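# Unplug monitor cable from back-panel port

## Task

Free the monitor cable from its port on the rear panel: loosen both thumbscrews, draw the plug out along the port's axis, and leave it lying loose away from the port. The task fails immediately if the plug is tilted beyond what the port permits while it is still inserted. It only counts as done if it stays that way without the robot holding it, so release the plug and move the grippers away at the end.

## Robot and tools

Robot: two arms, left_arm and right_arm, each with six joints and a parallel gripper. Something may occasionally nudge a loose object. Nothing may be pushed or knocked off the table, and the arms must not strike or press hard on each other.

Scene frame (used in every result): origin on the tabletop midway between the arms, +z up, +x out over the table, left_arm on the +y side. The arm names do not match image left and right. Arm bases may be tilted. Mounting plates and the metal frame behind the arms are fixed obstacles; a "too close" warning counts a plate and its half of the frame as part of that arm.

Tool execute_actions, argument "actions": a list holding one action, one wait, or nothing. Optional "pictures" (boolean) chooses whether camera images come back; by default they do. A refused call sends nothing.
- Empty list []: only reports the current state.
- Action: {"rows": [[...]], "steps": n}, n from 1 to 15 (default 15), each step 1/30 s. One to 15 rows; each row is used for one step and the last row repeats to fill the remaining steps.
- Wait: {"steps": n} with no rows, n up to 300; returns once that many steps have elapsed since the previous result, and time spent composing a reply counts toward them.

Each row is a single list of 14 numbers covering both arms, even if only one moves: left_arm waist, shoulder, elbow, wrist pitch, wrist yaw, wrist roll, grip, then the same seven for right_arm. The joint values are absolute target angles in radians, in the same form as the Joint positions block, not offsets. Ranges per arm: waist -2.618 to 3.054, shoulder 0.000 to 3.142, elbow 0.000 to 3.142, wrist pitch -1.571 to 1.571, wrist yaw -1.571 to 1.571, wrist roll -2.094 to 2.094. A target more than 0.036 beyond a range end, and further out than the joint's last reported angle, makes the call be refused. The true end may sit up to 0.036 either side of the listed one; targets beyond the true end are clipped there and the result prints "joint sent to its limit" (possibly about an earlier action still running). Absence of that line does not prove more travel is available. The grip number is an absolute command on a -1 to +1 scale: +1 fully open, -1 closed.

Motion: friction may leave a joint up to about 0.031 rad short, and changes smaller than that may not move it. Each step the sent target is kept within a lead of the measured angle: 0.202 waist, 0.258 shoulder, 0.238 elbow, 0.573 wrist pitch, 0.522 wrist yaw and roll. If the targets would move a gripper more than 70 mm from its measured place in one step, all of that arm's targets are pulled back proportionally. Between calls, and while you think, the arms keep heading to the last row sent, until everything has nearly stopped or a step is HELD; then only a new action moves them further. Fingers still in motion keep moving.

Gripping: grip_measured is the gripper motor position on the -1..+1 scale. Pads meet near -0.94; each millimetre of object width adds about 0.0208. Per-gripper bias is up to about 0.02, fixed for the scene. The fingers act through a spring, so once they touch something they stop while the motor continues; commanding further below the width reading squeezes harder, up to roughly 50-62 N per pad (less on thin parts under about 5 mm; first contact may spike). Keep resending the closing number to stay gripped. The gripper's fingers point along its +z, open and close along its y; end_effector_position is the point between the pads, about 1 cm behind the tips.

Result lines: the state line gives each gripper's end_effector_position (metres) and end_effector_quat_wxyz in the scene frame; it can be off, more so at long reach. Joint positions and Joint velocities list each arm's six angles (rad) plus the gripper opening in metres (0.093 open to 0.000 closed; error up to about 1 mm; on a held rigid flat object it can settle up to about 12 mm below its width). Joint torques are raw drive outputs in joint order, with fixed offset, scale and noise, nonzero even in free air. "joint command not followed" means the clearance check altered or blocked some joint targets; the rest of the row still ran. HELD marks steps where your row was wholly or partly not sent. MOTOR HOT appears from 75 °C; at 90 °C that arm is halted for 10 s (that trigger is disabled for 5 minutes afterwards, then re-arms); at 100 °C the arm goes limp and falls. These halts show as OVER-TEMPERATURE FAULT. Avoid long heavy holds.

Tool zoom_image: {"camera": name, "region": [x0, y0, x1, y1]} in pixels from the top-left corner, at most 504 by 504, returning a closer view of that camera's latest image. Cameras: cam_high, cam_low, cam_left_wrist, cam_right_wrist, each 672x504, returned in that order.

Tool finished_scene: {"scene": n}, n from 1 to 2, ends that scene irreversibly and reports whether the task succeeded; the next scene's task arrives in its result. Replying without any tool call ends everything.

Order and cautions: look first, undo both thumbscrews, then withdraw the plug straight along the port axis without tilting it while engaged, set it down loose clear of the port, open the gripper, and move both arms away before finishing. Avoid drops, slips, slamming, hard impacts and heavy pushing.

Each tool is called after ">>>" as a command line: name --argument value for each argument, lists and objects as JSON in quotes; but a table of rows of numbers goes row by row, as --pt "numbers of a row", without its own name.

## Session

>>> execute_actions --actions '[]'

Scene clock: 0.00 s of 10600.00 s.
left_arm: end_effector_position=(+0.1724, -0.2281, +0.2755) grip_measured=+0.232 end_effector_quat_wxyz=(-0.162, -0.134, +0.766, -0.608) | right_arm: end_effector_position=(+0.3850, -0.6148, +0.3222) grip_measured=-0.663 end_effector_quat_wxyz=(+0.202, +0.500, +0.688, -0.485)
Joint positions: left_arm=[-1.016  2.135  1.171  0.704  0.471 -1.868  0.056] | right_arm=[-0.644  2.086  1.729 -0.618  1.02   0.372  0.013]
Joint velocities: left_arm=[-0.007 -0.007 -0.012 -0.081 -0.037 -0.037 -0.   ] | right_arm=[ 0.002 -0.012 -0.017  0.051 -0.007 -0.066 -0.   ]
Joint torques (N m, as the arm reports them, + toward a larger angle): no reading

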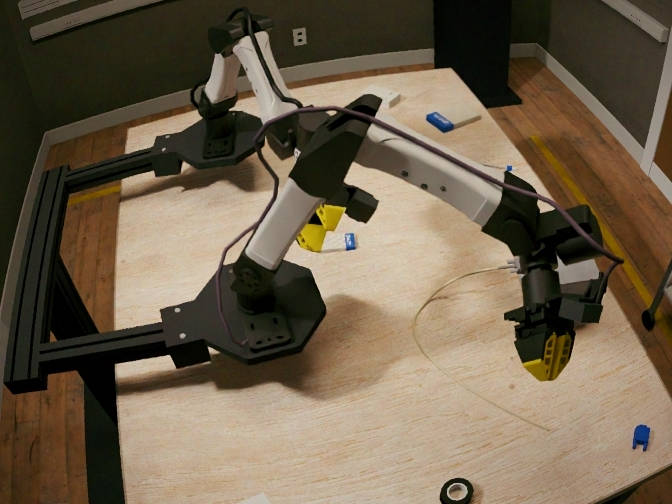

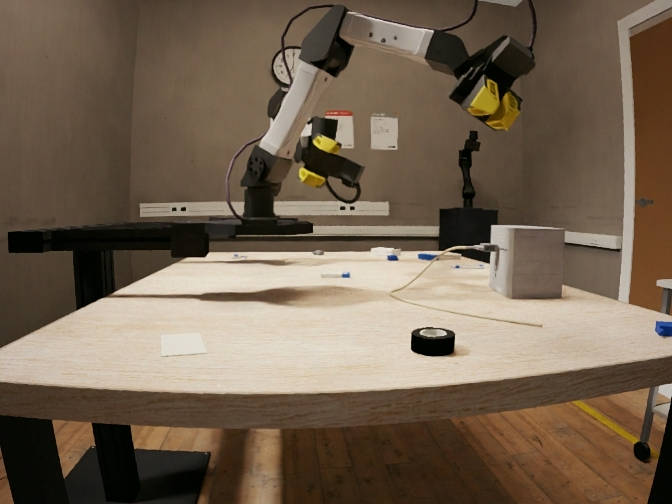

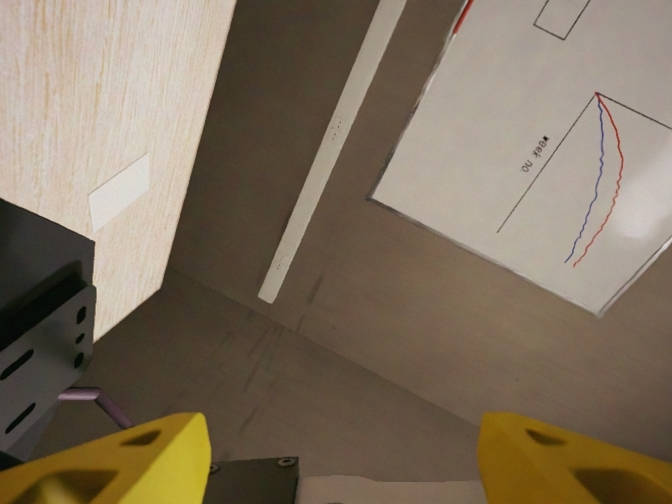

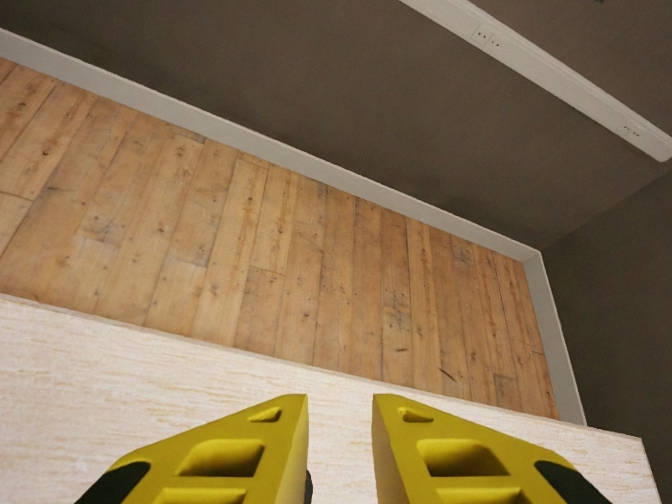

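>>> execute_actions --actions '[{"rows":[[0.3,1.0,0.8,0,0,0,1,-0.644,2.086,1.729,-0.618,1.02,0.372,-0.66]]}]' --pictures false

>>> execute_actions --actions '[{"steps":45}]' --pictures false

>>> execute_actions --actions '[{"rows":[[0.3,0.3,0.3,0,0,0,1,0,1.2,0.7,0.1,0,0,0]]}]' --pictures false

>>> execute_actions --actions '[{"steps":60}]'

Scene clock: 4.70 s of 10600.00 s.
left_arm: end_effector_position=(+0.3648, +0.0495, +0.3052) grip_measured=+1.000 end_effector_quat_wxyz=(+0.280, -0.175, +0.850, -0.410) | right_arm: end_effector_position=(+0.3850, -0.6148, +0.3222) grip_measured=-0.662 end_effector_quat_wxyz=(+0.202, +0.500, +0.688, -0.485)
Joint positions: left_arm=[-0.483  1.498  0.836  0.126  0.101 -1.085  0.093] | right_arm=[-0.644  2.086  1.729 -0.618  1.02   0.372  0.013]
Joint velocities: left_arm=[ 1.424 -1.609 -0.066 -0.505 -0.33   1.795  0.   ] | right_arm=[-0.007 -0.002 -0.002 -0.007 -0.007 -0.007 -0.   ]
Joint torques (N m, as the arm reports them, + toward a larger angle): left_arm=[-0.46 -7.3   6.34  2.17 -0.03  0.11] | right_arm=[ -0.31 -11.07   9.32   1.25   0.64   0.  ]
Steps of this call (steps 1 to 90: nothing new was sent; then 1.20 s passed at rest; steps 91 to 105: all 15 steps of this action). Readings (joint positions):
91: left_arm=[-1.011 2.118 1.158 0.672 0.444 -1.832] | right_arm=[-0.644 2.086 1.729 -0.618 1.020 0.372]
92: left_arm=[-0.998 2.086 1.126 0.623 0.412 -1.789] | right_arm=[-0.644 2.086 1.729 -0.618 1.020 0.372]
94: left_arm=[-0.950 2.014 1.061 0.526 0.351 -1.704] | right_arm=[-0.644 2.086 1.729 -0.618 1.020 0.372]
98: left_arm=[-0.814 1.855 0.935 0.352 0.241 -1.514] | right_arm=[-0.644 2.086 1.729 -0.618 1.020 0.372]
105: the state above

Scene clock: 6.20 s of 10600.00 s.
left_arm: end_effector_position=(+0.3865, +0.3810, +0.4615) grip_measured=+1.000 end_effector_quat_wxyz=(+0.639, -0.067, +0.765, +0.040) | right_arm: end_effector_position=(+0.3850, -0.6148, +0.3222) grip_measured=-0.662 end_effector_quat_wxyz=(+0.202, +0.500, +0.688, -0.485)
Joint positions: left_arm=[ 0.299  0.988  0.819  0.008 -0.006 -0.01   0.093] | right_arm=[-0.644  2.086  1.729 -0.618  1.02   0.372  0.013]
Joint velocities: left_arm=[-0.012  0.017 -0.002  0.037 -0.007 -0.051  0.   ] | right_arm=[ 0.007  0.002 -0.007  0.007 -0.081 -0.007 -0.001]
Joint torques (N m, as the arm reports them, + toward a larger angle): left_arm=[ 0.13 -1.39  6.97  2.21  0.05  0.13] | right_arm=[ -0.28 -10.97   9.19   1.27   0.62   0.  ]
Steps of this call (steps 1 to 45: the robot went on to your last target). Readings (joint positions):
1: left_arm=[-0.432 1.441 0.835 0.110 0.089 -1.020] | right_arm=[-0.644 2.086 1.729 -0.618 1.020 0.372]
2: left_arm=[-0.380 1.384 0.835 0.098 0.078 -0.954] | right_arm=[-0.644 2.086 1.729 -0.618 1.020 0.372]
4: left_arm=[-0.275 1.264 0.835 0.079 0.060 -0.821] | right_arm=[-0.644 2.086 1.729 -0.618 1.020 0.372]
8: left_arm=[-0.022 1.039 0.835 0.061 0.036 -0.483] | right_arm=[-0.644 2.086 1.729 -0.618 1.020 0.372]
45: the state above
All arms were judged still, so your last target was given up. Only a new action makes them travel on or press farther. Fingers that are still opening or closing keep moving.

Scene clock: 6.70 s of 10600.00 s.
left_arm: end_effector_position=(+0.2768, +0.3640, +0.4031) grip_measured=+1.000 end_effector_quat_wxyz=(+0.697, -0.063, +0.713, +0.044) | right_arm: end_effector_position=(+0.5032, -0.3147, +0.3919) grip_measured=-0.001 end_effector_quat_wxyz=(+0.525, +0.151, +0.829, -0.119)
Joint positions: left_arm=[ 0.299  0.307  0.309 -0.007 -0.006 -0.01   0.093] | right_arm=[-0.146  1.496  1.124 -0.062  0.319  0.088  0.045]
Joint velocities: left_arm=[-0.012 -0.002  0.012 -0.022  0.037 -0.007  0.   ] | right_arm=[ 1.258 -1.497 -1.36   0.637 -1.209 -0.271  0.001]
Joint torques (N m, as the arm reports them, + toward a larger angle): left_arm=[0.34 1.05 7.34 2.33 0.06 0.18] | right_arm=[-0.9  -7.33  8.81  2.04  0.29 -0.15]
Steps of this call (steps 1 to 15: all 15 steps of this action). Readings (joint positions):
1: left_arm=[0.299 0.953 0.780 0.030 -0.006 -0.010] | right_arm=[-0.637 2.069 1.701 -0.570 0.983 0.344]
2: left_arm=[0.299 0.872 0.703 0.033 -0.006 -0.010] | right_arm=[-0.623 2.039 1.656 -0.520 0.936 0.312]
4: left_arm=[0.299 0.675 0.538 0.026 -0.006 -0.010] | right_arm=[-0.571 1.971 1.571 -0.425 0.844 0.259]
8: left_arm=[0.299 0.340 0.316 -0.013 -0.006 -0.010] | right_arm=[-0.432 1.815 1.413 -0.257 0.651 0.177]
15: the state above

Scene clock: 8.70 s of 10600.00 s.
left_arm: end_effector_position=(+0.2768, +0.3640, +0.4031) grip_measured=+1.000 end_effector_quat_wxyz=(+0.697, -0.063, +0.713, +0.044) | right_arm: end_effector_position=(+0.4325, -0.1983, +0.3483) grip_measured=-0.001 end_effector_quat_wxyz=(+0.541, -0.028, +0.840, +0.033)
Joint positions: left_arm=[ 0.299  0.307  0.309 -0.007 -0.006 -0.01   0.093] | right_arm=[0.007 1.2   0.702 0.086 0.008 0.007 0.045]
Joint velocities: left_arm=[ 0.007  0.007  0.002 -0.007 -0.007 -0.066  0.   ] | right_arm=[ 0.002  0.012  0.007 -0.066  0.037 -0.022 -0.001]
Joint torques (N m, as the arm reports them, + toward a larger angle): left_arm=[0.38 1.06 7.6  2.32 0.03 0.15] | right_arm=[-0.81 -3.67  9.94  2.2   0.04 -0.17]
Steps of this call (steps 1 to 30: the robot went on to your last target; steps 31 to 60: nothing new was sent). Readings (joint positions):
1: left_arm=[0.299 0.307 0.309 -0.007 -0.006 -0.010] | right_arm=[-0.102 1.439 1.071 -0.037 0.274 0.077]
2: left_arm=[0.299 0.307 0.309 -0.007 -0.006 -0.010] | right_arm=[-0.061 1.371 1.004 -0.007 0.225 0.064]
4: left_arm=[0.299 0.307 0.309 -0.007 -0.006 -0.010] | right_arm=[-0.002 1.234 0.853 0.048 0.136 0.042]
8: left_arm=[0.299 0.307 0.309 -0.007 -0.006 -0.010] | right_arm=[0.007 1.186 0.717 0.067 0.056 0.021]
60: the state above
All arms were judged still, so your last target was given up. Only a new action makes them travel on or press farther. Fingers that are still opening or closing keep moving.

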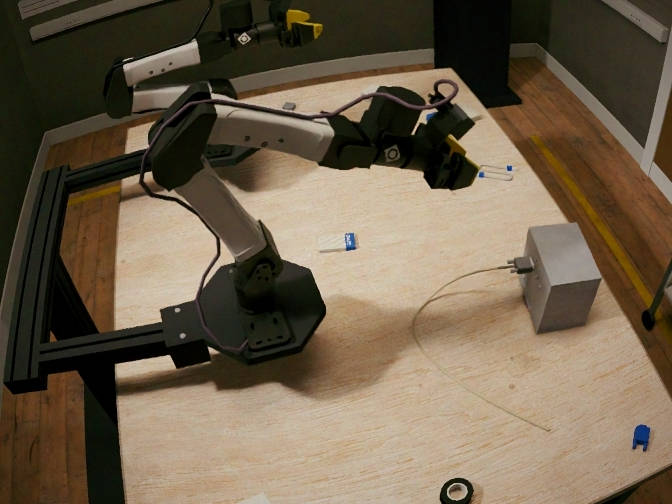

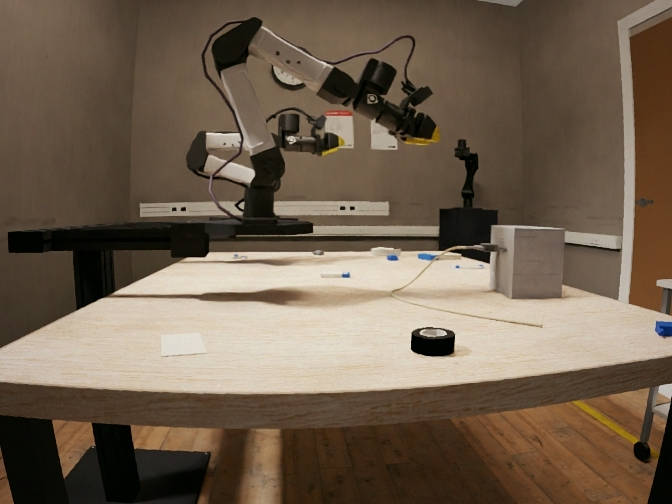

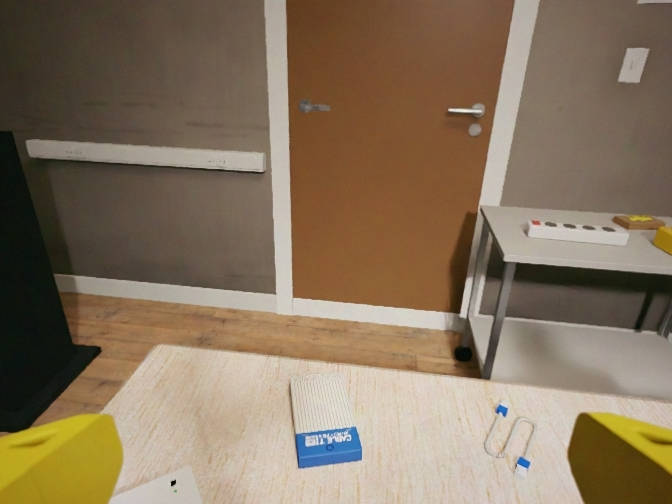

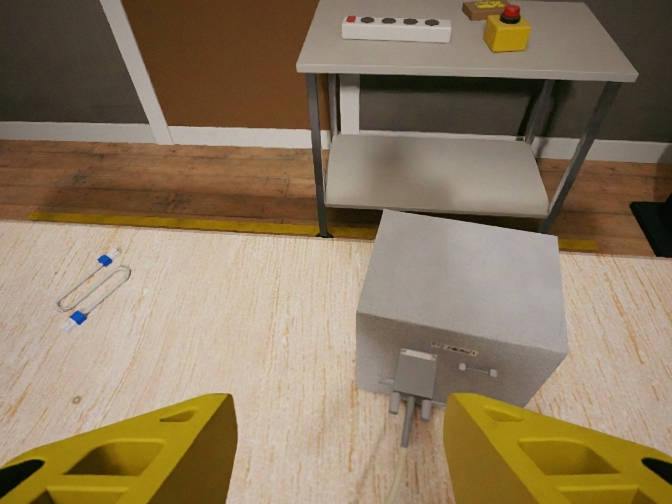

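>>> execute_actions --actions '[{"rows":[[0.3,0.1,0.1,0,0,0,1,-0.1,2.18,0.663,1.22,0,0,0]]}]' --pictures false

>>> execute_actions --actions '[{"steps":45}]'

>>> zoom_image --camera "cam_low" --region '[380,160,580,310]'

Scene clock: 19.07 s of 10600.00 s.
left_arm: end_effector_position=(+0.2656, +0.3615, +0.3496) grip_measured=+1.000 end_effector_quat_wxyz=(+0.694, -0.063, +0.716, +0.044) | right_arm: end_effector_position=(+0.4961, -0.2357, +0.1163) grip_measured=-0.001 end_effector_quat_wxyz=(+0.513, +0.014, +0.858, +0.005)
Joint positions: left_arm=[ 0.299  0.112  0.108 -0.009 -0.006 -0.009  0.093] | right_arm=[-0.101  2.219  0.653  1.089  0.002  0.005  0.045]
Joint velocities: left_arm=[-0.012  0.002 -0.007  0.007  0.007  0.037  0.   ] | right_arm=[-0.007 -0.022 -0.11   0.139 -0.081 -0.007  0.   ]
Joint torques (N m, as the arm reports them, + toward a larger angle): left_arm=[0.4  1.1  7.63 2.38 0.05 0.15] | right_arm=[ -0.13 -10.83   6.63   3.14   0.11  -0.07]
Steps of this call (steps 1 to 90: nothing new was sent; then 6.87 s passed at rest; steps 91 to 105: all 15 steps of this action). Readings (joint positions):
91: left_arm=[0.299 0.275 0.278 0.014 -0.006 -0.010] | right_arm=[-0.008 1.232 0.692 0.170 -0.002 0.005]
92: left_arm=[0.299 0.204 0.225 0.022 -0.006 -0.010] | right_arm=[-0.036 1.302 0.692 0.300 -0.004 0.005]
94: left_arm=[0.299 0.120 0.144 0.013 -0.006 -0.010] | right_arm=[-0.084 1.475 0.692 0.542 -0.001 0.005]
98: left_arm=[0.299 0.112 0.108 -0.012 -0.006 -0.010] | right_arm=[-0.101 1.848 0.692 0.945 0.002 0.005]
105: the state above

Scene clock: 20.57 s of 10600.00 s.
left_arm: end_effector_position=(+0.2656, +0.3615, +0.3496) grip_measured=+1.000 end_effector_quat_wxyz=(+0.694, -0.063, +0.716, +0.044) | right_arm: end_effector_position=(+0.5112, -0.2367, +0.1548) grip_measured=-0.001 end_effector_quat_wxyz=(+0.574, +0.014, +0.819, +0.005)
Joint positions: left_arm=[ 0.299  0.112  0.108 -0.009 -0.006 -0.009  0.093] | right_arm=[-0.101  2.19   0.652  1.206  0.002  0.005  0.045]
Joint velocities: left_arm=[ 0.002  0.002  0.002 -0.037  0.051 -0.037  0.   ] | right_arm=[ 0.002 -0.002 -0.007  0.066 -0.022  0.007 -0.   ]
Joint torques (N m, as the arm reports them, + toward a larger angle): left_arm=[0.33 0.93 7.62 2.34 0.07 0.14] | right_arm=[-0.08 -9.29  6.03  2.3   0.05 -0.16]
Steps of this call (steps 1 to 30: the robot went on to your last target; steps 31 to 45: nothing new was sent). Readings (joint positions):
1: left_arm=[0.299 0.112 0.108 -0.009 -0.006 -0.009] | right_arm=[-0.101 2.218 0.652 1.102 0.002 0.005]
2: left_arm=[0.299 0.112 0.108 -0.009 -0.006 -0.009] | right_arm=[-0.101 2.213 0.652 1.121 0.002 0.005]
4: left_arm=[0.299 0.112 0.108 -0.009 -0.006 -0.009] | right_arm=[-0.101 2.200 0.652 1.154 0.002 0.005]
8: left_arm=[0.299 0.112 0.108 -0.009 -0.006 -0.009] | right_arm=[-0.101 2.190 0.652 1.194 0.002 0.005]
45: the state above
All arms were judged still, so your last target was given up. Only a new action makes them travel on or press farther. Fingers that are still opening or closing keep moving.

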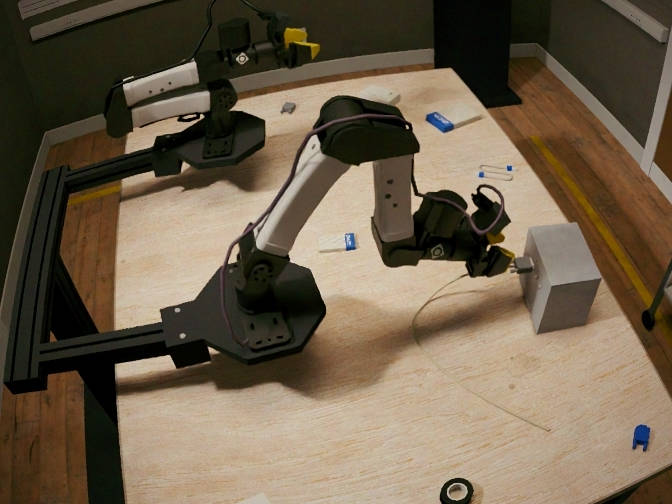

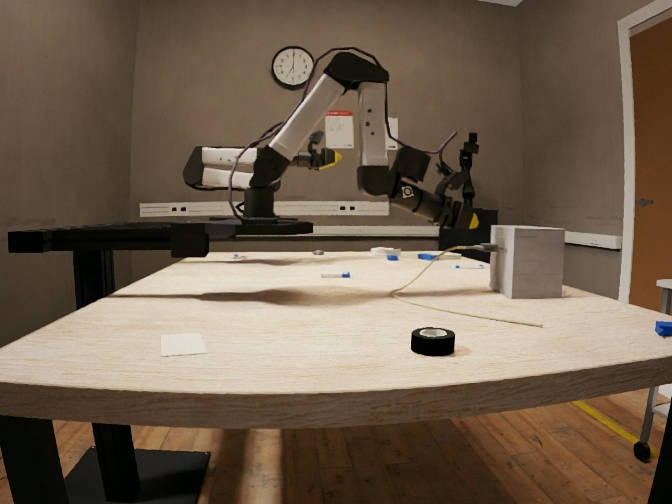

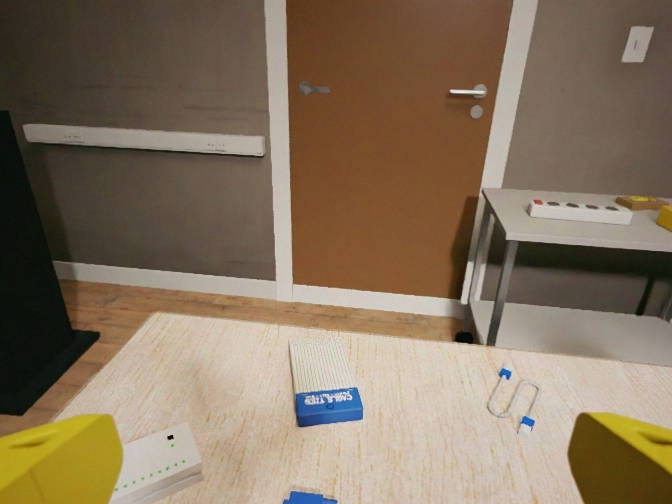

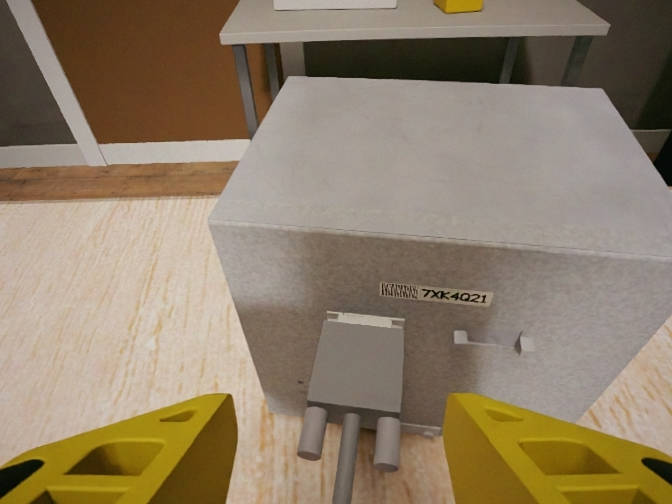

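Region (380, 160, 580, 310) of cam_low's 672x504 image, scaled by 2.520, with more detail than that image has; it fills the top 378 rows of this view, and the rest is white.

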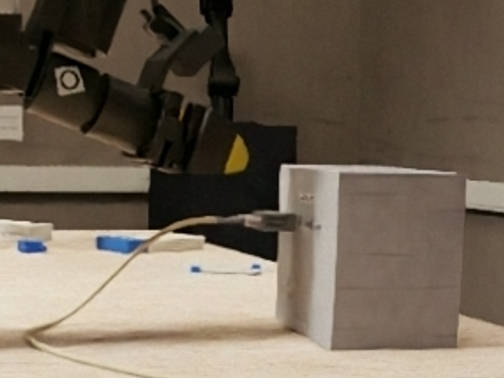

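>>> execute_actions --actions '[{"rows":[[0.3,0.1,0.1,0,0,0,1,-0.18,2.18,0.663,1.22,0,0.5,-0.3],[0.3,0.1,0.1,0,0,0,1,-0.27,2.18,0.663,1.22,0,1.57,-0.3]]}]' --pictures false

>>> execute_actions --actions '[{"rows":[[0.3,0.1,0.1,0,0,0,1,-0.27,2.3,0.7,1.31,0,1.57,-0.3]]}]' --pictures false

>>> execute_actions --actions '[{"rows":[[0.3,0.1,0.1,0,0,0,1,-0.27,2.4,0.73,1.39,0,1.57,-0.3]]}]' --pictures false

>>> execute_actions --actions '[{"rows":[[0.3,0.1,0.1,0,0,0,1,-0.27,2.5,0.77,1.46,0,1.57,-0.3]]}]' --pictures false

>>> execute_actions --actions '[{"steps":20}]'

>>> zoom_image --camera "cam_low" --region '[420,190,540,280]'

>>> zoom_image --camera "cam_high" --region '[450,230,570,320]'

Scene clock: 32.90 s of 10600.00 s.
left_arm: end_effector_position=(+0.2656, +0.3615, +0.3496) grip_measured=+1.000 end_effector_quat_wxyz=(+0.694, -0.063, +0.716, +0.044) | right_arm: end_effector_position=(+0.5028, -0.3190, +0.1536) grip_measured=-0.298 end_effector_quat_wxyz=(+0.474, +0.580, +0.578, +0.323)
Joint positions: left_arm=[ 0.299  0.112  0.108 -0.009 -0.006 -0.009  0.093] | right_arm=[-0.276  2.19   0.652  1.208  0.006  1.37   0.031]
Joint velocities: left_arm=[-0.002 -0.012 -0.022 -0.037 -0.081 -0.081  0.   ] | right_arm=[-0.017 -0.017  0.007 -0.007 -0.095  1.297 -0.001]
Joint torques (N m, as the arm reports them, + toward a larger angle): left_arm=[0.27 1.06 7.58 2.34 0.08 0.13] | right_arm=[ 0.06 -9.06  6.11  2.27  0.07 -0.09]
Steps of this call (steps 1 to 90: nothing new was sent; then 8.83 s passed at rest; steps 91 to 105: all 15 steps of this action). Readings (joint positions):
91: left_arm=[0.299 0.112 0.108 -0.009 -0.006 -0.009] | right_arm=[-0.108 2.190 0.652 1.206 -0.003 0.083]
92: left_arm=[0.299 0.112 0.108 -0.009 -0.006 -0.009] | right_arm=[-0.134 2.190 0.652 1.206 -0.013 0.182]
94: left_arm=[0.299 0.112 0.108 -0.009 -0.006 -0.009] | right_arm=[-0.216 2.190 0.652 1.207 -0.012 0.382]
98: left_arm=[0.299 0.112 0.108 -0.009 -0.006 -0.009] | right_arm=[-0.289 2.190 0.652 1.208 0.006 0.786]
105: the state above

Scene clock: 33.40 s of 10600.00 s.
left_arm: end_effector_position=(+0.2656, +0.3615, +0.3496) grip_measured=+1.000 end_effector_quat_wxyz=(+0.694, -0.063, +0.716, +0.044) | right_arm: end_effector_position=(+0.5074, -0.3195, +0.1336) grip_measured=-0.298 end_effector_quat_wxyz=(+0.445, +0.630, +0.519, +0.369)
Joint positions: left_arm=[ 0.299  0.112  0.108 -0.009 -0.006 -0.009  0.093] | right_arm=[-0.276  2.299  0.686  1.292  0.006  1.559  0.031]
Joint velocities: left_arm=[ 0.002 -0.002  0.002 -0.022 -0.11   0.022  0.   ] | right_arm=[-0.022 -0.012 -0.012 -0.007 -0.037 -0.051 -0.   ]
Joint torques (N m, as the arm reports them, + toward a larger angle): left_arm=[0.27 1.05 7.7  2.35 0.05 0.13] | right_arm=[ 0.26 -8.57  5.78  2.25  0.04 -0.05]
Steps of this call (steps 1 to 15: all 15 steps of this action). Readings (joint positions):
1: left_arm=[0.299 0.112 0.108 -0.009 -0.006 -0.009] | right_arm=[-0.276 2.204 0.657 1.227 0.006 1.410]
2: left_arm=[0.299 0.112 0.108 -0.009 -0.006 -0.009] | right_arm=[-0.276 2.230 0.671 1.250 0.006 1.441]
4: left_arm=[0.299 0.112 0.108 -0.009 -0.006 -0.009] | right_arm=[-0.276 2.273 0.686 1.269 0.006 1.486]
8: left_arm=[0.299 0.112 0.108 -0.009 -0.006 -0.009] | right_arm=[-0.276 2.299 0.686 1.272 0.006 1.534]
15: the state above

Scene clock: 33.90 s of 10600.00 s.
left_arm: end_effector_position=(+0.2656, +0.3615, +0.3496) grip_measured=+1.000 end_effector_quat_wxyz=(+0.694, -0.063, +0.716, +0.044) | right_arm: end_effector_position=(+0.5093, -0.3196, +0.1148) grip_measured=-0.298 end_effector_quat_wxyz=(+0.447, +0.629, +0.515, +0.373)
Joint positions: left_arm=[ 0.299  0.112  0.108 -0.009 -0.006 -0.009  0.093] | right_arm=[-0.276  2.398  0.716  1.373  0.006  1.565  0.031]
Joint velocities: left_arm=[ 0.002 -0.012 -0.002 -0.007  0.022 -0.051  0.   ] | right_arm=[ 0.002 -0.012  0.002  0.022 -0.022 -0.007 -0.   ]
Joint torques (N m, as the arm reports them, + toward a larger angle): left_arm=[0.28 1.06 7.57 2.33 0.06 0.12] | right_arm=[ 0.37 -8.88  5.33  2.26  0.02 -0.07]
Steps of this call (steps 1 to 15: all 15 steps of this action). Readings (joint positions):
1: left_arm=[0.299 0.112 0.108 -0.009 -0.006 -0.009] | right_arm=[-0.276 2.312 0.691 1.311 0.006 1.561]
2: left_arm=[0.299 0.112 0.108 -0.009 -0.006 -0.009] | right_arm=[-0.276 2.334 0.704 1.333 0.006 1.561]
4: left_arm=[0.299 0.112 0.108 -0.009 -0.006 -0.009] | right_arm=[-0.276 2.373 0.716 1.351 0.006 1.562]
8: left_arm=[0.299 0.112 0.108 -0.009 -0.006 -0.009] | right_arm=[-0.276 2.398 0.716 1.354 0.006 1.565]
15: the state above

Scene clock: 34.40 s of 10600.00 s.
left_arm: end_effector_position=(+0.2656, +0.3615, +0.3496) grip_measured=+1.000 end_effector_quat_wxyz=(+0.694, -0.063, +0.716, +0.044) | right_arm: end_effector_position=(+0.5113, -0.3196, +0.0953) grip_measured=-0.298 end_effector_quat_wxyz=(+0.450, +0.627, +0.513, +0.376)
Joint positions: left_arm=[ 0.299  0.112  0.108 -0.009 -0.006 -0.009  0.093] | right_arm=[-0.276  2.498  0.755  1.443  0.006  1.566  0.031]
Joint velocities: left_arm=[ 0.012  0.002 -0.002  0.007 -0.037 -0.051  0.   ] | right_arm=[-0.017 -0.002 -0.002  0.007 -0.051  0.007 -0.   ]
Joint torques (N m, as the arm reports them, + toward a larger angle): left_arm=[0.4  1.03 7.62 2.34 0.06 0.1 ] | right_arm=[ 0.38 -9.05  4.79  2.19  0.08 -0.11]
Steps of this call (steps 1 to 15: all 15 steps of this action). Readings (joint positions):
1: left_arm=[0.299 0.112 0.108 -0.009 -0.006 -0.009] | right_arm=[-0.276 2.411 0.723 1.390 0.006 1.565]
2: left_arm=[0.299 0.112 0.108 -0.009 -0.006 -0.009] | right_arm=[-0.276 2.434 0.739 1.410 0.006 1.565]
4: left_arm=[0.299 0.112 0.108 -0.009 -0.006 -0.009] | right_arm=[-0.276 2.473 0.755 1.425 0.006 1.565]
8: left_arm=[0.299 0.112 0.108 -0.009 -0.006 -0.009] | right_arm=[-0.276 2.498 0.755 1.427 0.006 1.566]
15: the state above

Scene clock: 35.07 s of 10600.00 s.
left_arm: end_effector_position=(+0.2656, +0.3615, +0.3496) grip_measured=+1.000 end_effector_quat_wxyz=(+0.694, -0.063, +0.716, +0.044) | right_arm: end_effector_position=(+0.5115, -0.3197, +0.0961) grip_measured=-0.298 end_effector_quat_wxyz=(+0.451, +0.627, +0.512, +0.377)
Joint positions: left_arm=[ 0.299  0.112  0.108 -0.009 -0.006 -0.009  0.093] | right_arm=[-0.276  2.498  0.755  1.447  0.006  1.566  0.031]
Joint velocities: left_arm=[-0.022  0.002  0.007 -0.037 -0.037 -0.022  0.   ] | right_arm=[-0.022  0.002  0.007 -0.022  0.051  0.037 -0.   ]
Joint torques (N m, as the arm reports them, + toward a larger angle): left_arm=[0.35 0.98 7.65 2.37 0.07 0.15] | right_arm=[ 0.19 -8.93  4.59  2.26  0.06 -0.06]
Steps of this call (steps 1 to 15: the robot went on to your last target; steps 16 to 20: nothing new was sent). Readings (joint positions):
1: left_arm=[0.299 0.112 0.108 -0.009 -0.006 -0.009] | right_arm=[-0.276 2.498 0.755 1.444 0.006 1.566]
2: left_arm=[0.299 0.112 0.108 -0.009 -0.006 -0.009] | right_arm=[-0.276 2.498 0.755 1.445 0.006 1.566]
4: left_arm=[0.299 0.112 0.108 -0.009 -0.006 -0.009] | right_arm=[-0.276 2.498 0.755 1.445 0.006 1.566]
8: left_arm=[0.299 0.112 0.108 -0.009 -0.006 -0.009] | right_arm=[-0.276 2.498 0.755 1.446 0.006 1.566]
20: the state above
All arms were judged still, so your last target was given up. Only a new action makes them travel on or press farther. Fingers that are still opening or closing keep moving.

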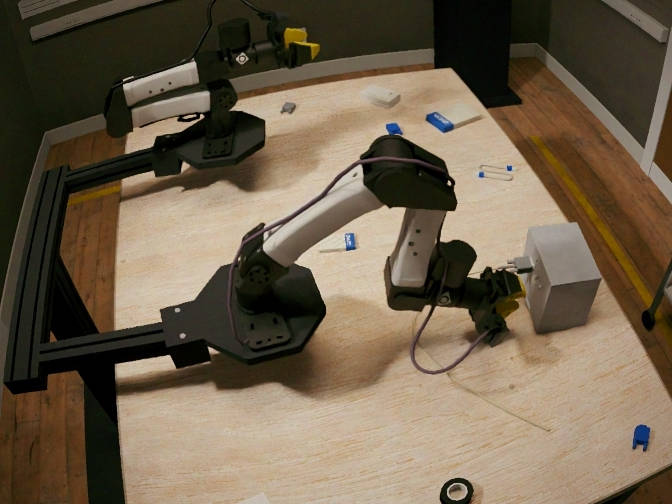

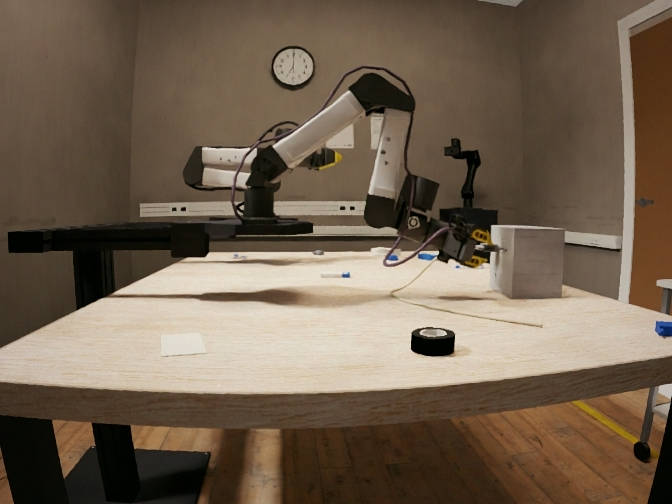

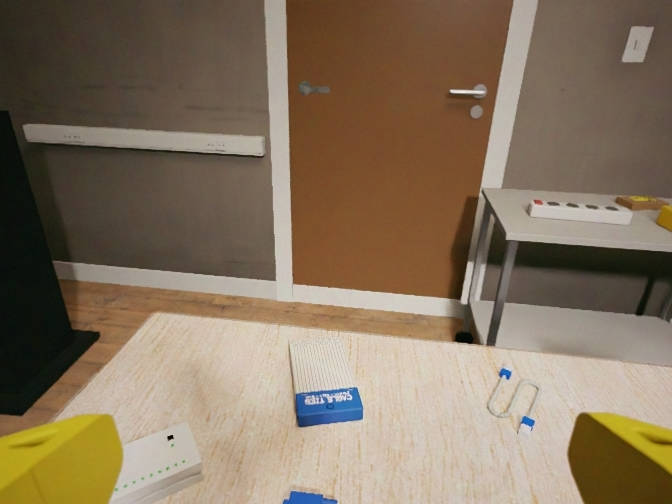

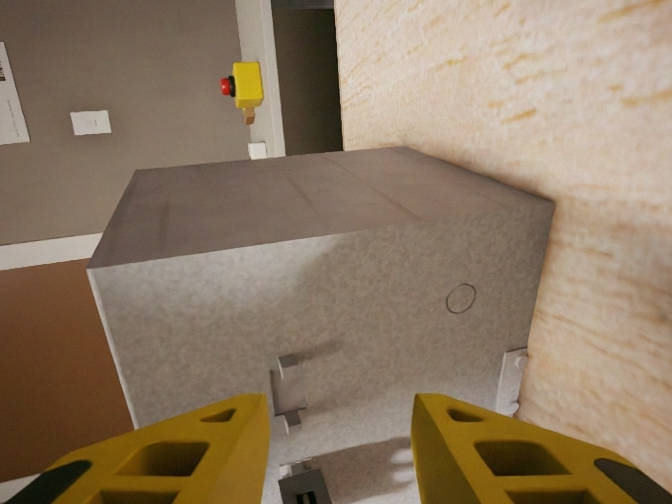

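Region (420, 190, 540, 280) of cam_low's 672x504 image, scaled by 4.200, with more detail than that image has; it fills the top 378 rows of this view, and the rest is white.

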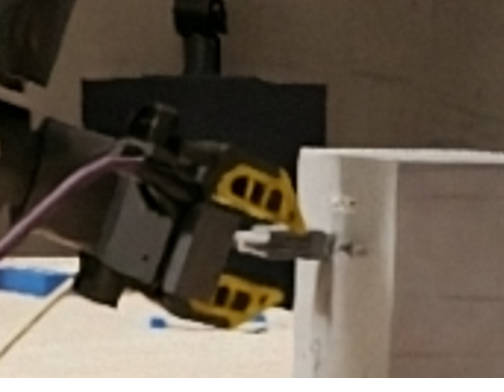

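Region (450, 230, 570, 320) of cam_high's 672x504 image, scaled by 4.200, with more detail than that image has; it fills the top 378 rows of this view, and the rest is white.

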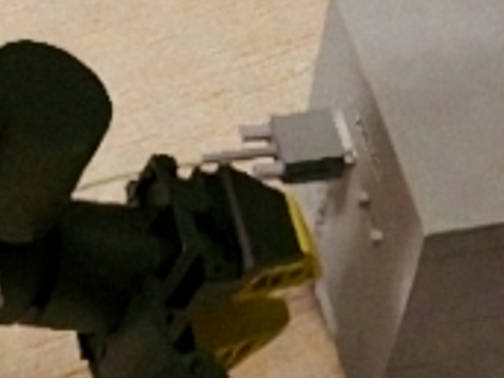

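>>> execute_actions --actions '[{"rows":[[0.3,0.1,0.1,0,0,0,1,-0.27,2.2,0.64,1.27,0,1.57,0.2]]}]' --pictures false

>>> execute_actions --actions '[{"rows":[[0.3,0.1,0.1,0,0,0,1,-0.27,2.2,0.64,1.27,0,0,0.2]]}]' --pictures false

>>> execute_actions --actions '[{"rows":[[0.3,0.1,0.1,0,0,0,1,-0.11,2.2,0.64,1.27,0,0,0.2]]}]' --pictures false

>>> execute_actions --actions '[{"rows":[[0.3,0.1,0.1,0,0,0,1,-0.11,2.3,0.66,1.355,0,0,0.2]]}]' --pictures false

>>> execute_actions --actions '[{"rows":[[0.3,0.1,0.1,0,0,0,1,-0.11,2.4,0.69,1.435,0,0,0.2]]}]' --pictures false

>>> execute_actions --actions '[{"rows":[[0.3,0.1,0.1,0,0,0,1,-0.11,2.49,0.725,1.51,0,0,0.2]]}]'

>>> zoom_image --camera "cam_low" --region '[420,190,540,280]'

>>> zoom_image --camera "cam_high" --region '[450,230,570,320]'

Scene clock: 48.43 s of 10600.00 s.
left_arm: end_effector_position=(+0.2656, +0.3615, +0.3496) grip_measured=+1.000 end_effector_quat_wxyz=(+0.694, -0.063, +0.716, +0.044) | right_arm: end_effector_position=(+0.5071, -0.3199, +0.1697) grip_measured=+0.199 end_effector_quat_wxyz=(+0.461, +0.619, +0.505, +0.387)
Joint positions: left_arm=[ 0.299  0.112  0.108 -0.009 -0.006 -0.009  0.093] | right_arm=[-0.276  2.189  0.648  1.281  0.005  1.569  0.055]
Joint velocities: left_arm=[ 0.017 -0.002  0.002 -0.037  0.051  0.037  0.   ] | right_arm=[-0.017 -0.002  0.002 -0.007  0.037  0.022 -0.   ]
Joint torques (N m, as the arm reports them, + toward a larger angle): left_arm=[0.23 1.08 7.53 2.35 0.03 0.09] | right_arm=[ 0.38 -7.68  4.43  2.12  0.06 -0.15]
Steps of this call (steps 1 to 90: nothing new was sent; then 9.87 s passed at rest; steps 91 to 105: all 15 steps of this action). Readings (joint positions):
91: left_arm=[0.299 0.112 0.108 -0.009 -0.006 -0.009] | right_arm=[-0.276 2.462 0.736 1.404 0.005 1.567]
92: left_arm=[0.299 0.112 0.108 -0.009 -0.006 -0.009] | right_arm=[-0.276 2.395 0.693 1.349 0.005 1.568]
94: left_arm=[0.299 0.112 0.108 -0.009 -0.006 -0.009] | right_arm=[-0.276 2.268 0.648 1.310 0.005 1.569]
98: left_arm=[0.299 0.112 0.108 -0.009 -0.006 -0.009] | right_arm=[-0.276 2.182 0.648 1.323 0.005 1.569]
105: the state above

Scene clock: 48.93 s of 10600.00 s.
left_arm: end_effector_position=(+0.2656, +0.3615, +0.3496) grip_measured=+1.000 end_effector_quat_wxyz=(+0.694, -0.063, +0.716, +0.044) | right_arm: end_effector_position=(+0.5066, -0.3198, +0.1680) grip_measured=+0.199 end_effector_quat_wxyz=(+0.599, +0.162, +0.784, +0.009)
Joint positions: left_arm=[ 0.299  0.112  0.108 -0.009 -0.006 -0.009  0.093] | right_arm=[-0.276  2.189  0.648  1.274  0.005  0.203  0.055]
Joint velocities: left_arm=[-0.017 -0.012 -0.012 -0.095 -0.007 -0.066  0.   ] | right_arm=[-0.002  0.002 -0.022 -0.051  0.022 -1.311 -0.001]
Joint torques (N m, as the arm reports them, + toward a larger angle): left_arm=[0.27 0.98 7.51 2.34 0.04 0.12] | right_arm=[ 0.16 -7.81  4.06  2.16  0.08 -0.09]
Steps of this call (steps 1 to 15: all 15 steps of this action). Readings (joint positions):
1: left_arm=[0.299 0.112 0.108 -0.009 -0.006 -0.009] | right_arm=[-0.276 2.189 0.648 1.278 0.005 1.485]
2: left_arm=[0.299 0.112 0.108 -0.009 -0.006 -0.009] | right_arm=[-0.276 2.189 0.648 1.275 0.005 1.385]
4: left_arm=[0.299 0.112 0.108 -0.009 -0.006 -0.009] | right_arm=[-0.276 2.189 0.648 1.275 0.005 1.185]
8: left_arm=[0.299 0.112 0.108 -0.009 -0.006 -0.009] | right_arm=[-0.276 2.189 0.648 1.274 0.005 0.786]
15: the state above

Scene clock: 49.43 s of 10600.00 s.
left_arm: end_effector_position=(+0.2656, +0.3615, +0.3496) grip_measured=+1.000 end_effector_quat_wxyz=(+0.694, -0.063, +0.716, +0.044) | right_arm: end_effector_position=(+0.5151, -0.2379, +0.1694) grip_measured=+0.199 end_effector_quat_wxyz=(+0.600, +0.017, +0.800, +0.008)
Joint positions: left_arm=[ 0.299  0.112  0.108 -0.009 -0.006 -0.009  0.093] | right_arm=[-0.105  2.189  0.648  1.273 -0.005  0.013  0.055]
Joint velocities: left_arm=[-0.017 -0.002  0.007  0.022 -0.051 -0.051  0.   ] | right_arm=[ 0.002  0.007  0.002  0.037 -0.022 -0.095 -0.001]
Joint torques (N m, as the arm reports them, + toward a larger angle): left_arm=[0.3  1.12 7.62 2.34 0.07 0.12] | right_arm=[-0.53 -7.63  4.27  2.12  0.08 -0.18]
Steps of this call (steps 1 to 15: all 15 steps of this action). Readings (joint positions):
1: left_arm=[0.299 0.112 0.108 -0.009 -0.006 -0.009] | right_arm=[-0.258 2.189 0.648 1.274 0.015 0.165]
2: left_arm=[0.299 0.112 0.108 -0.009 -0.006 -0.009] | right_arm=[-0.223 2.189 0.648 1.273 0.020 0.135]
4: left_arm=[0.299 0.112 0.108 -0.009 -0.006 -0.009] | right_arm=[-0.140 2.189 0.648 1.273 0.011 0.088]
8: left_arm=[0.299 0.112 0.108 -0.009 -0.006 -0.009] | right_arm=[-0.092 2.189 0.648 1.273 -0.005 0.038]
15: the state above

Scene clock: 49.93 s of 10600.00 s.
left_arm: end_effector_position=(+0.2656, +0.3615, +0.3496) grip_measured=+1.000 end_effector_quat_wxyz=(+0.694, -0.063, +0.716, +0.044) | right_arm: end_effector_position=(+0.5085, -0.2371, +0.1353) grip_measured=+0.199 end_effector_quat_wxyz=(+0.583, +0.015, +0.812, +0.007)
Joint positions: left_arm=[ 0.299  0.112  0.108 -0.009 -0.006 -0.009  0.093] | right_arm=[-0.105  2.302  0.654  1.338 -0.005  0.007  0.055]
Joint velocities: left_arm=[-0.002 -0.017  0.007  0.051 -0.022  0.051  0.   ] | right_arm=[-0.012 -0.012 -0.002 -0.022 -0.037  0.007 -0.   ]
Joint torques (N m, as the arm reports them, + toward a larger angle): left_arm=[0.41 1.   7.64 2.37 0.07 0.12] | right_arm=[-0.63 -8.75  4.61  2.35  0.17 -0.18]
Steps of this call (steps 1 to 15: all 15 steps of this action). Readings (joint positions):
1: left_arm=[0.299 0.112 0.108 -0.009 -0.006 -0.009] | right_arm=[-0.105 2.202 0.649 1.292 -0.005 0.012]
2: left_arm=[0.299 0.112 0.108 -0.009 -0.006 -0.009] | right_arm=[-0.105 2.225 0.653 1.315 -0.005 0.011]
4: left_arm=[0.299 0.112 0.108 -0.009 -0.006 -0.009] | right_arm=[-0.105 2.270 0.654 1.327 -0.005 0.009]
8: left_arm=[0.299 0.112 0.108 -0.009 -0.006 -0.009] | right_arm=[-0.105 2.302 0.654 1.325 -0.005 0.008]
15: the state above

Scene clock: 50.43 s of 10600.00 s.
left_arm: end_effector_position=(+0.2656, +0.3615, +0.3496) grip_measured=+1.000 end_effector_quat_wxyz=(+0.694, -0.063, +0.716, +0.044) | right_arm: end_effector_position=(+0.5084, -0.2367, +0.1167) grip_measured=+0.199 end_effector_quat_wxyz=(+0.586, +0.015, +0.810, +0.007)
Joint positions: left_arm=[ 0.299  0.112  0.108 -0.009 -0.006 -0.009  0.093] | right_arm=[-0.105  2.397  0.676  1.417 -0.005  0.007  0.055]
Joint velocities: left_arm=[-0.012 -0.012  0.012 -0.022 -0.081  0.022  0.   ] | right_arm=[ 0.002 -0.007  0.007  0.022  0.037 -0.007  0.001]
Joint torques (N m, as the arm reports them, + toward a larger angle): left_arm=[0.47 0.92 7.6  2.37 0.07 0.13] | right_arm=[-0.7  -8.58  5.1   2.28  0.16 -0.15]
Steps of this call (steps 1 to 15: all 15 steps of this action). Readings (joint positions):
1: left_arm=[0.299 0.112 0.108 -0.009 -0.006 -0.009] | right_arm=[-0.105 2.314 0.658 1.357 -0.005 0.007]
2: left_arm=[0.299 0.112 0.108 -0.009 -0.006 -0.009] | right_arm=[-0.105 2.336 0.668 1.379 -0.005 0.007]
4: left_arm=[0.299 0.112 0.108 -0.009 -0.006 -0.009] | right_arm=[-0.105 2.373 0.676 1.396 -0.005 0.007]
8: left_arm=[0.299 0.112 0.108 -0.009 -0.006 -0.009] | right_arm=[-0.105 2.397 0.676 1.398 -0.005 0.007]
15: the state above

Scene clock: 50.93 s of 10600.00 s.
left_arm: end_effector_position=(+0.2656, +0.3615, +0.3496) grip_measured=+1.000 end_effector_quat_wxyz=(+0.694, -0.063, +0.716, +0.044) | right_arm: end_effector_position=(+0.5106, -0.2364, +0.1023) grip_measured=+0.199 end_effector_quat_wxyz=(+0.593, +0.014, +0.805, +0.006)
Joint positions: left_arm=[ 0.299  0.112  0.108 -0.009 -0.006 -0.009  0.093] | right_arm=[-0.105  2.486  0.71   1.492 -0.005  0.006  0.055]
Joint velocities: left_arm=[-0.002  0.017 -0.007 -0.037 -0.007  0.037  0.   ] | right_arm=[-0.007 -0.002 -0.002  0.007 -0.051 -0.022 -0.001]
Joint torques (N m, as the arm reports them, + toward a larger angle): left_arm=[0.33 1.06 7.61 2.35 0.06 0.13] | right_arm=[-0.58 -8.72  4.65  2.27  0.18 -0.1 ]
Steps of this call (steps 1 to 15: all 15 steps of this action). Readings (joint positions):
1: left_arm=[0.299 0.112 0.108 -0.009 -0.006 -0.009] | right_arm=[-0.105 2.410 0.682 1.434 -0.005 0.006]
2: left_arm=[0.299 0.112 0.108 -0.009 -0.006 -0.009] | right_arm=[-0.105 2.431 0.696 1.455 -0.005 0.006]
4: left_arm=[0.299 0.112 0.108 -0.009 -0.006 -0.009] | right_arm=[-0.105 2.465 0.710 1.471 -0.005 0.006]
8: left_arm=[0.299 0.112 0.108 -0.009 -0.006 -0.009] | right_arm=[-0.105 2.486 0.710 1.474 -0.005 0.006]
15: the state above

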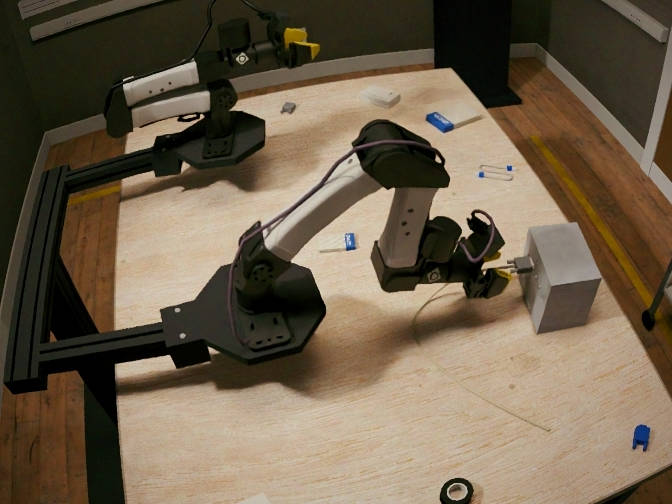

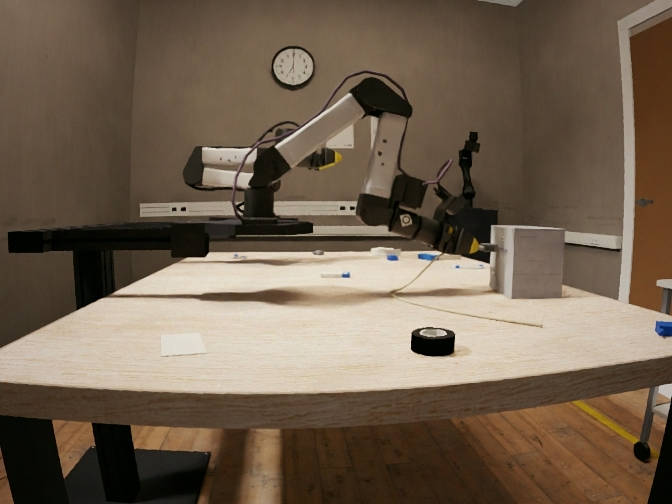

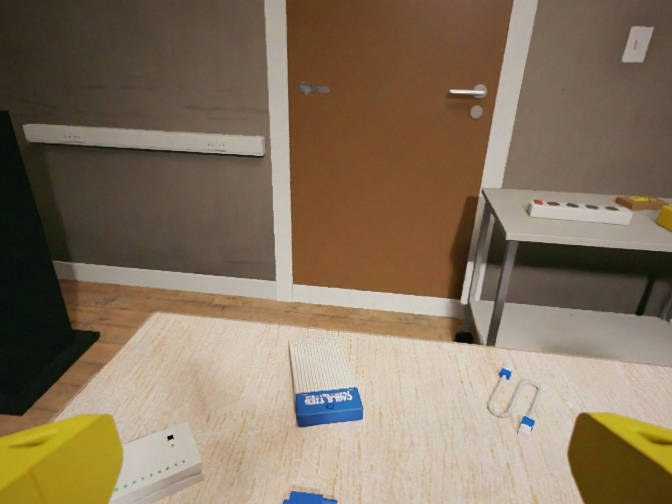

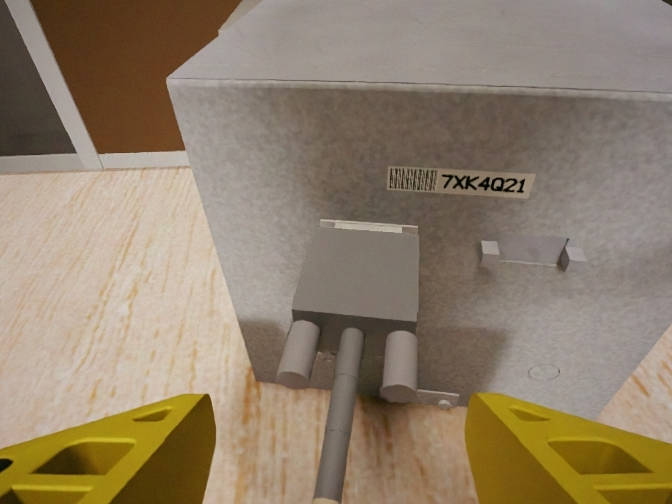

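Region (420, 190, 540, 280) of cam_low's 672x504 image, scaled by 4.200, with more detail than that image has; it fills the top 378 rows of this view, and the rest is white.

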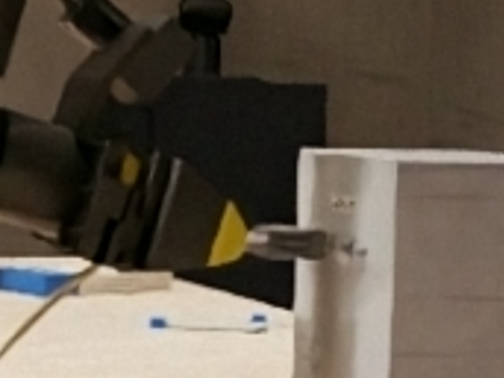

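Region (450, 230, 570, 320) of cam_high's 672x504 image, scaled by 4.200, with more detail than that image has; it fills the top 378 rows of this view, and the rest is white.

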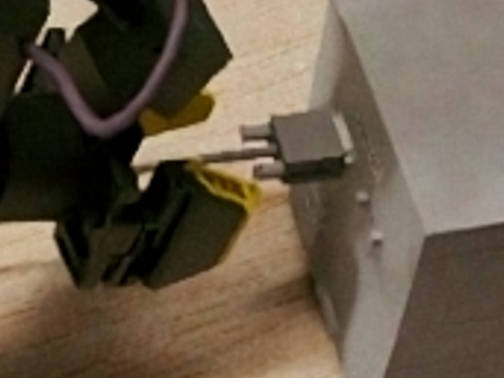

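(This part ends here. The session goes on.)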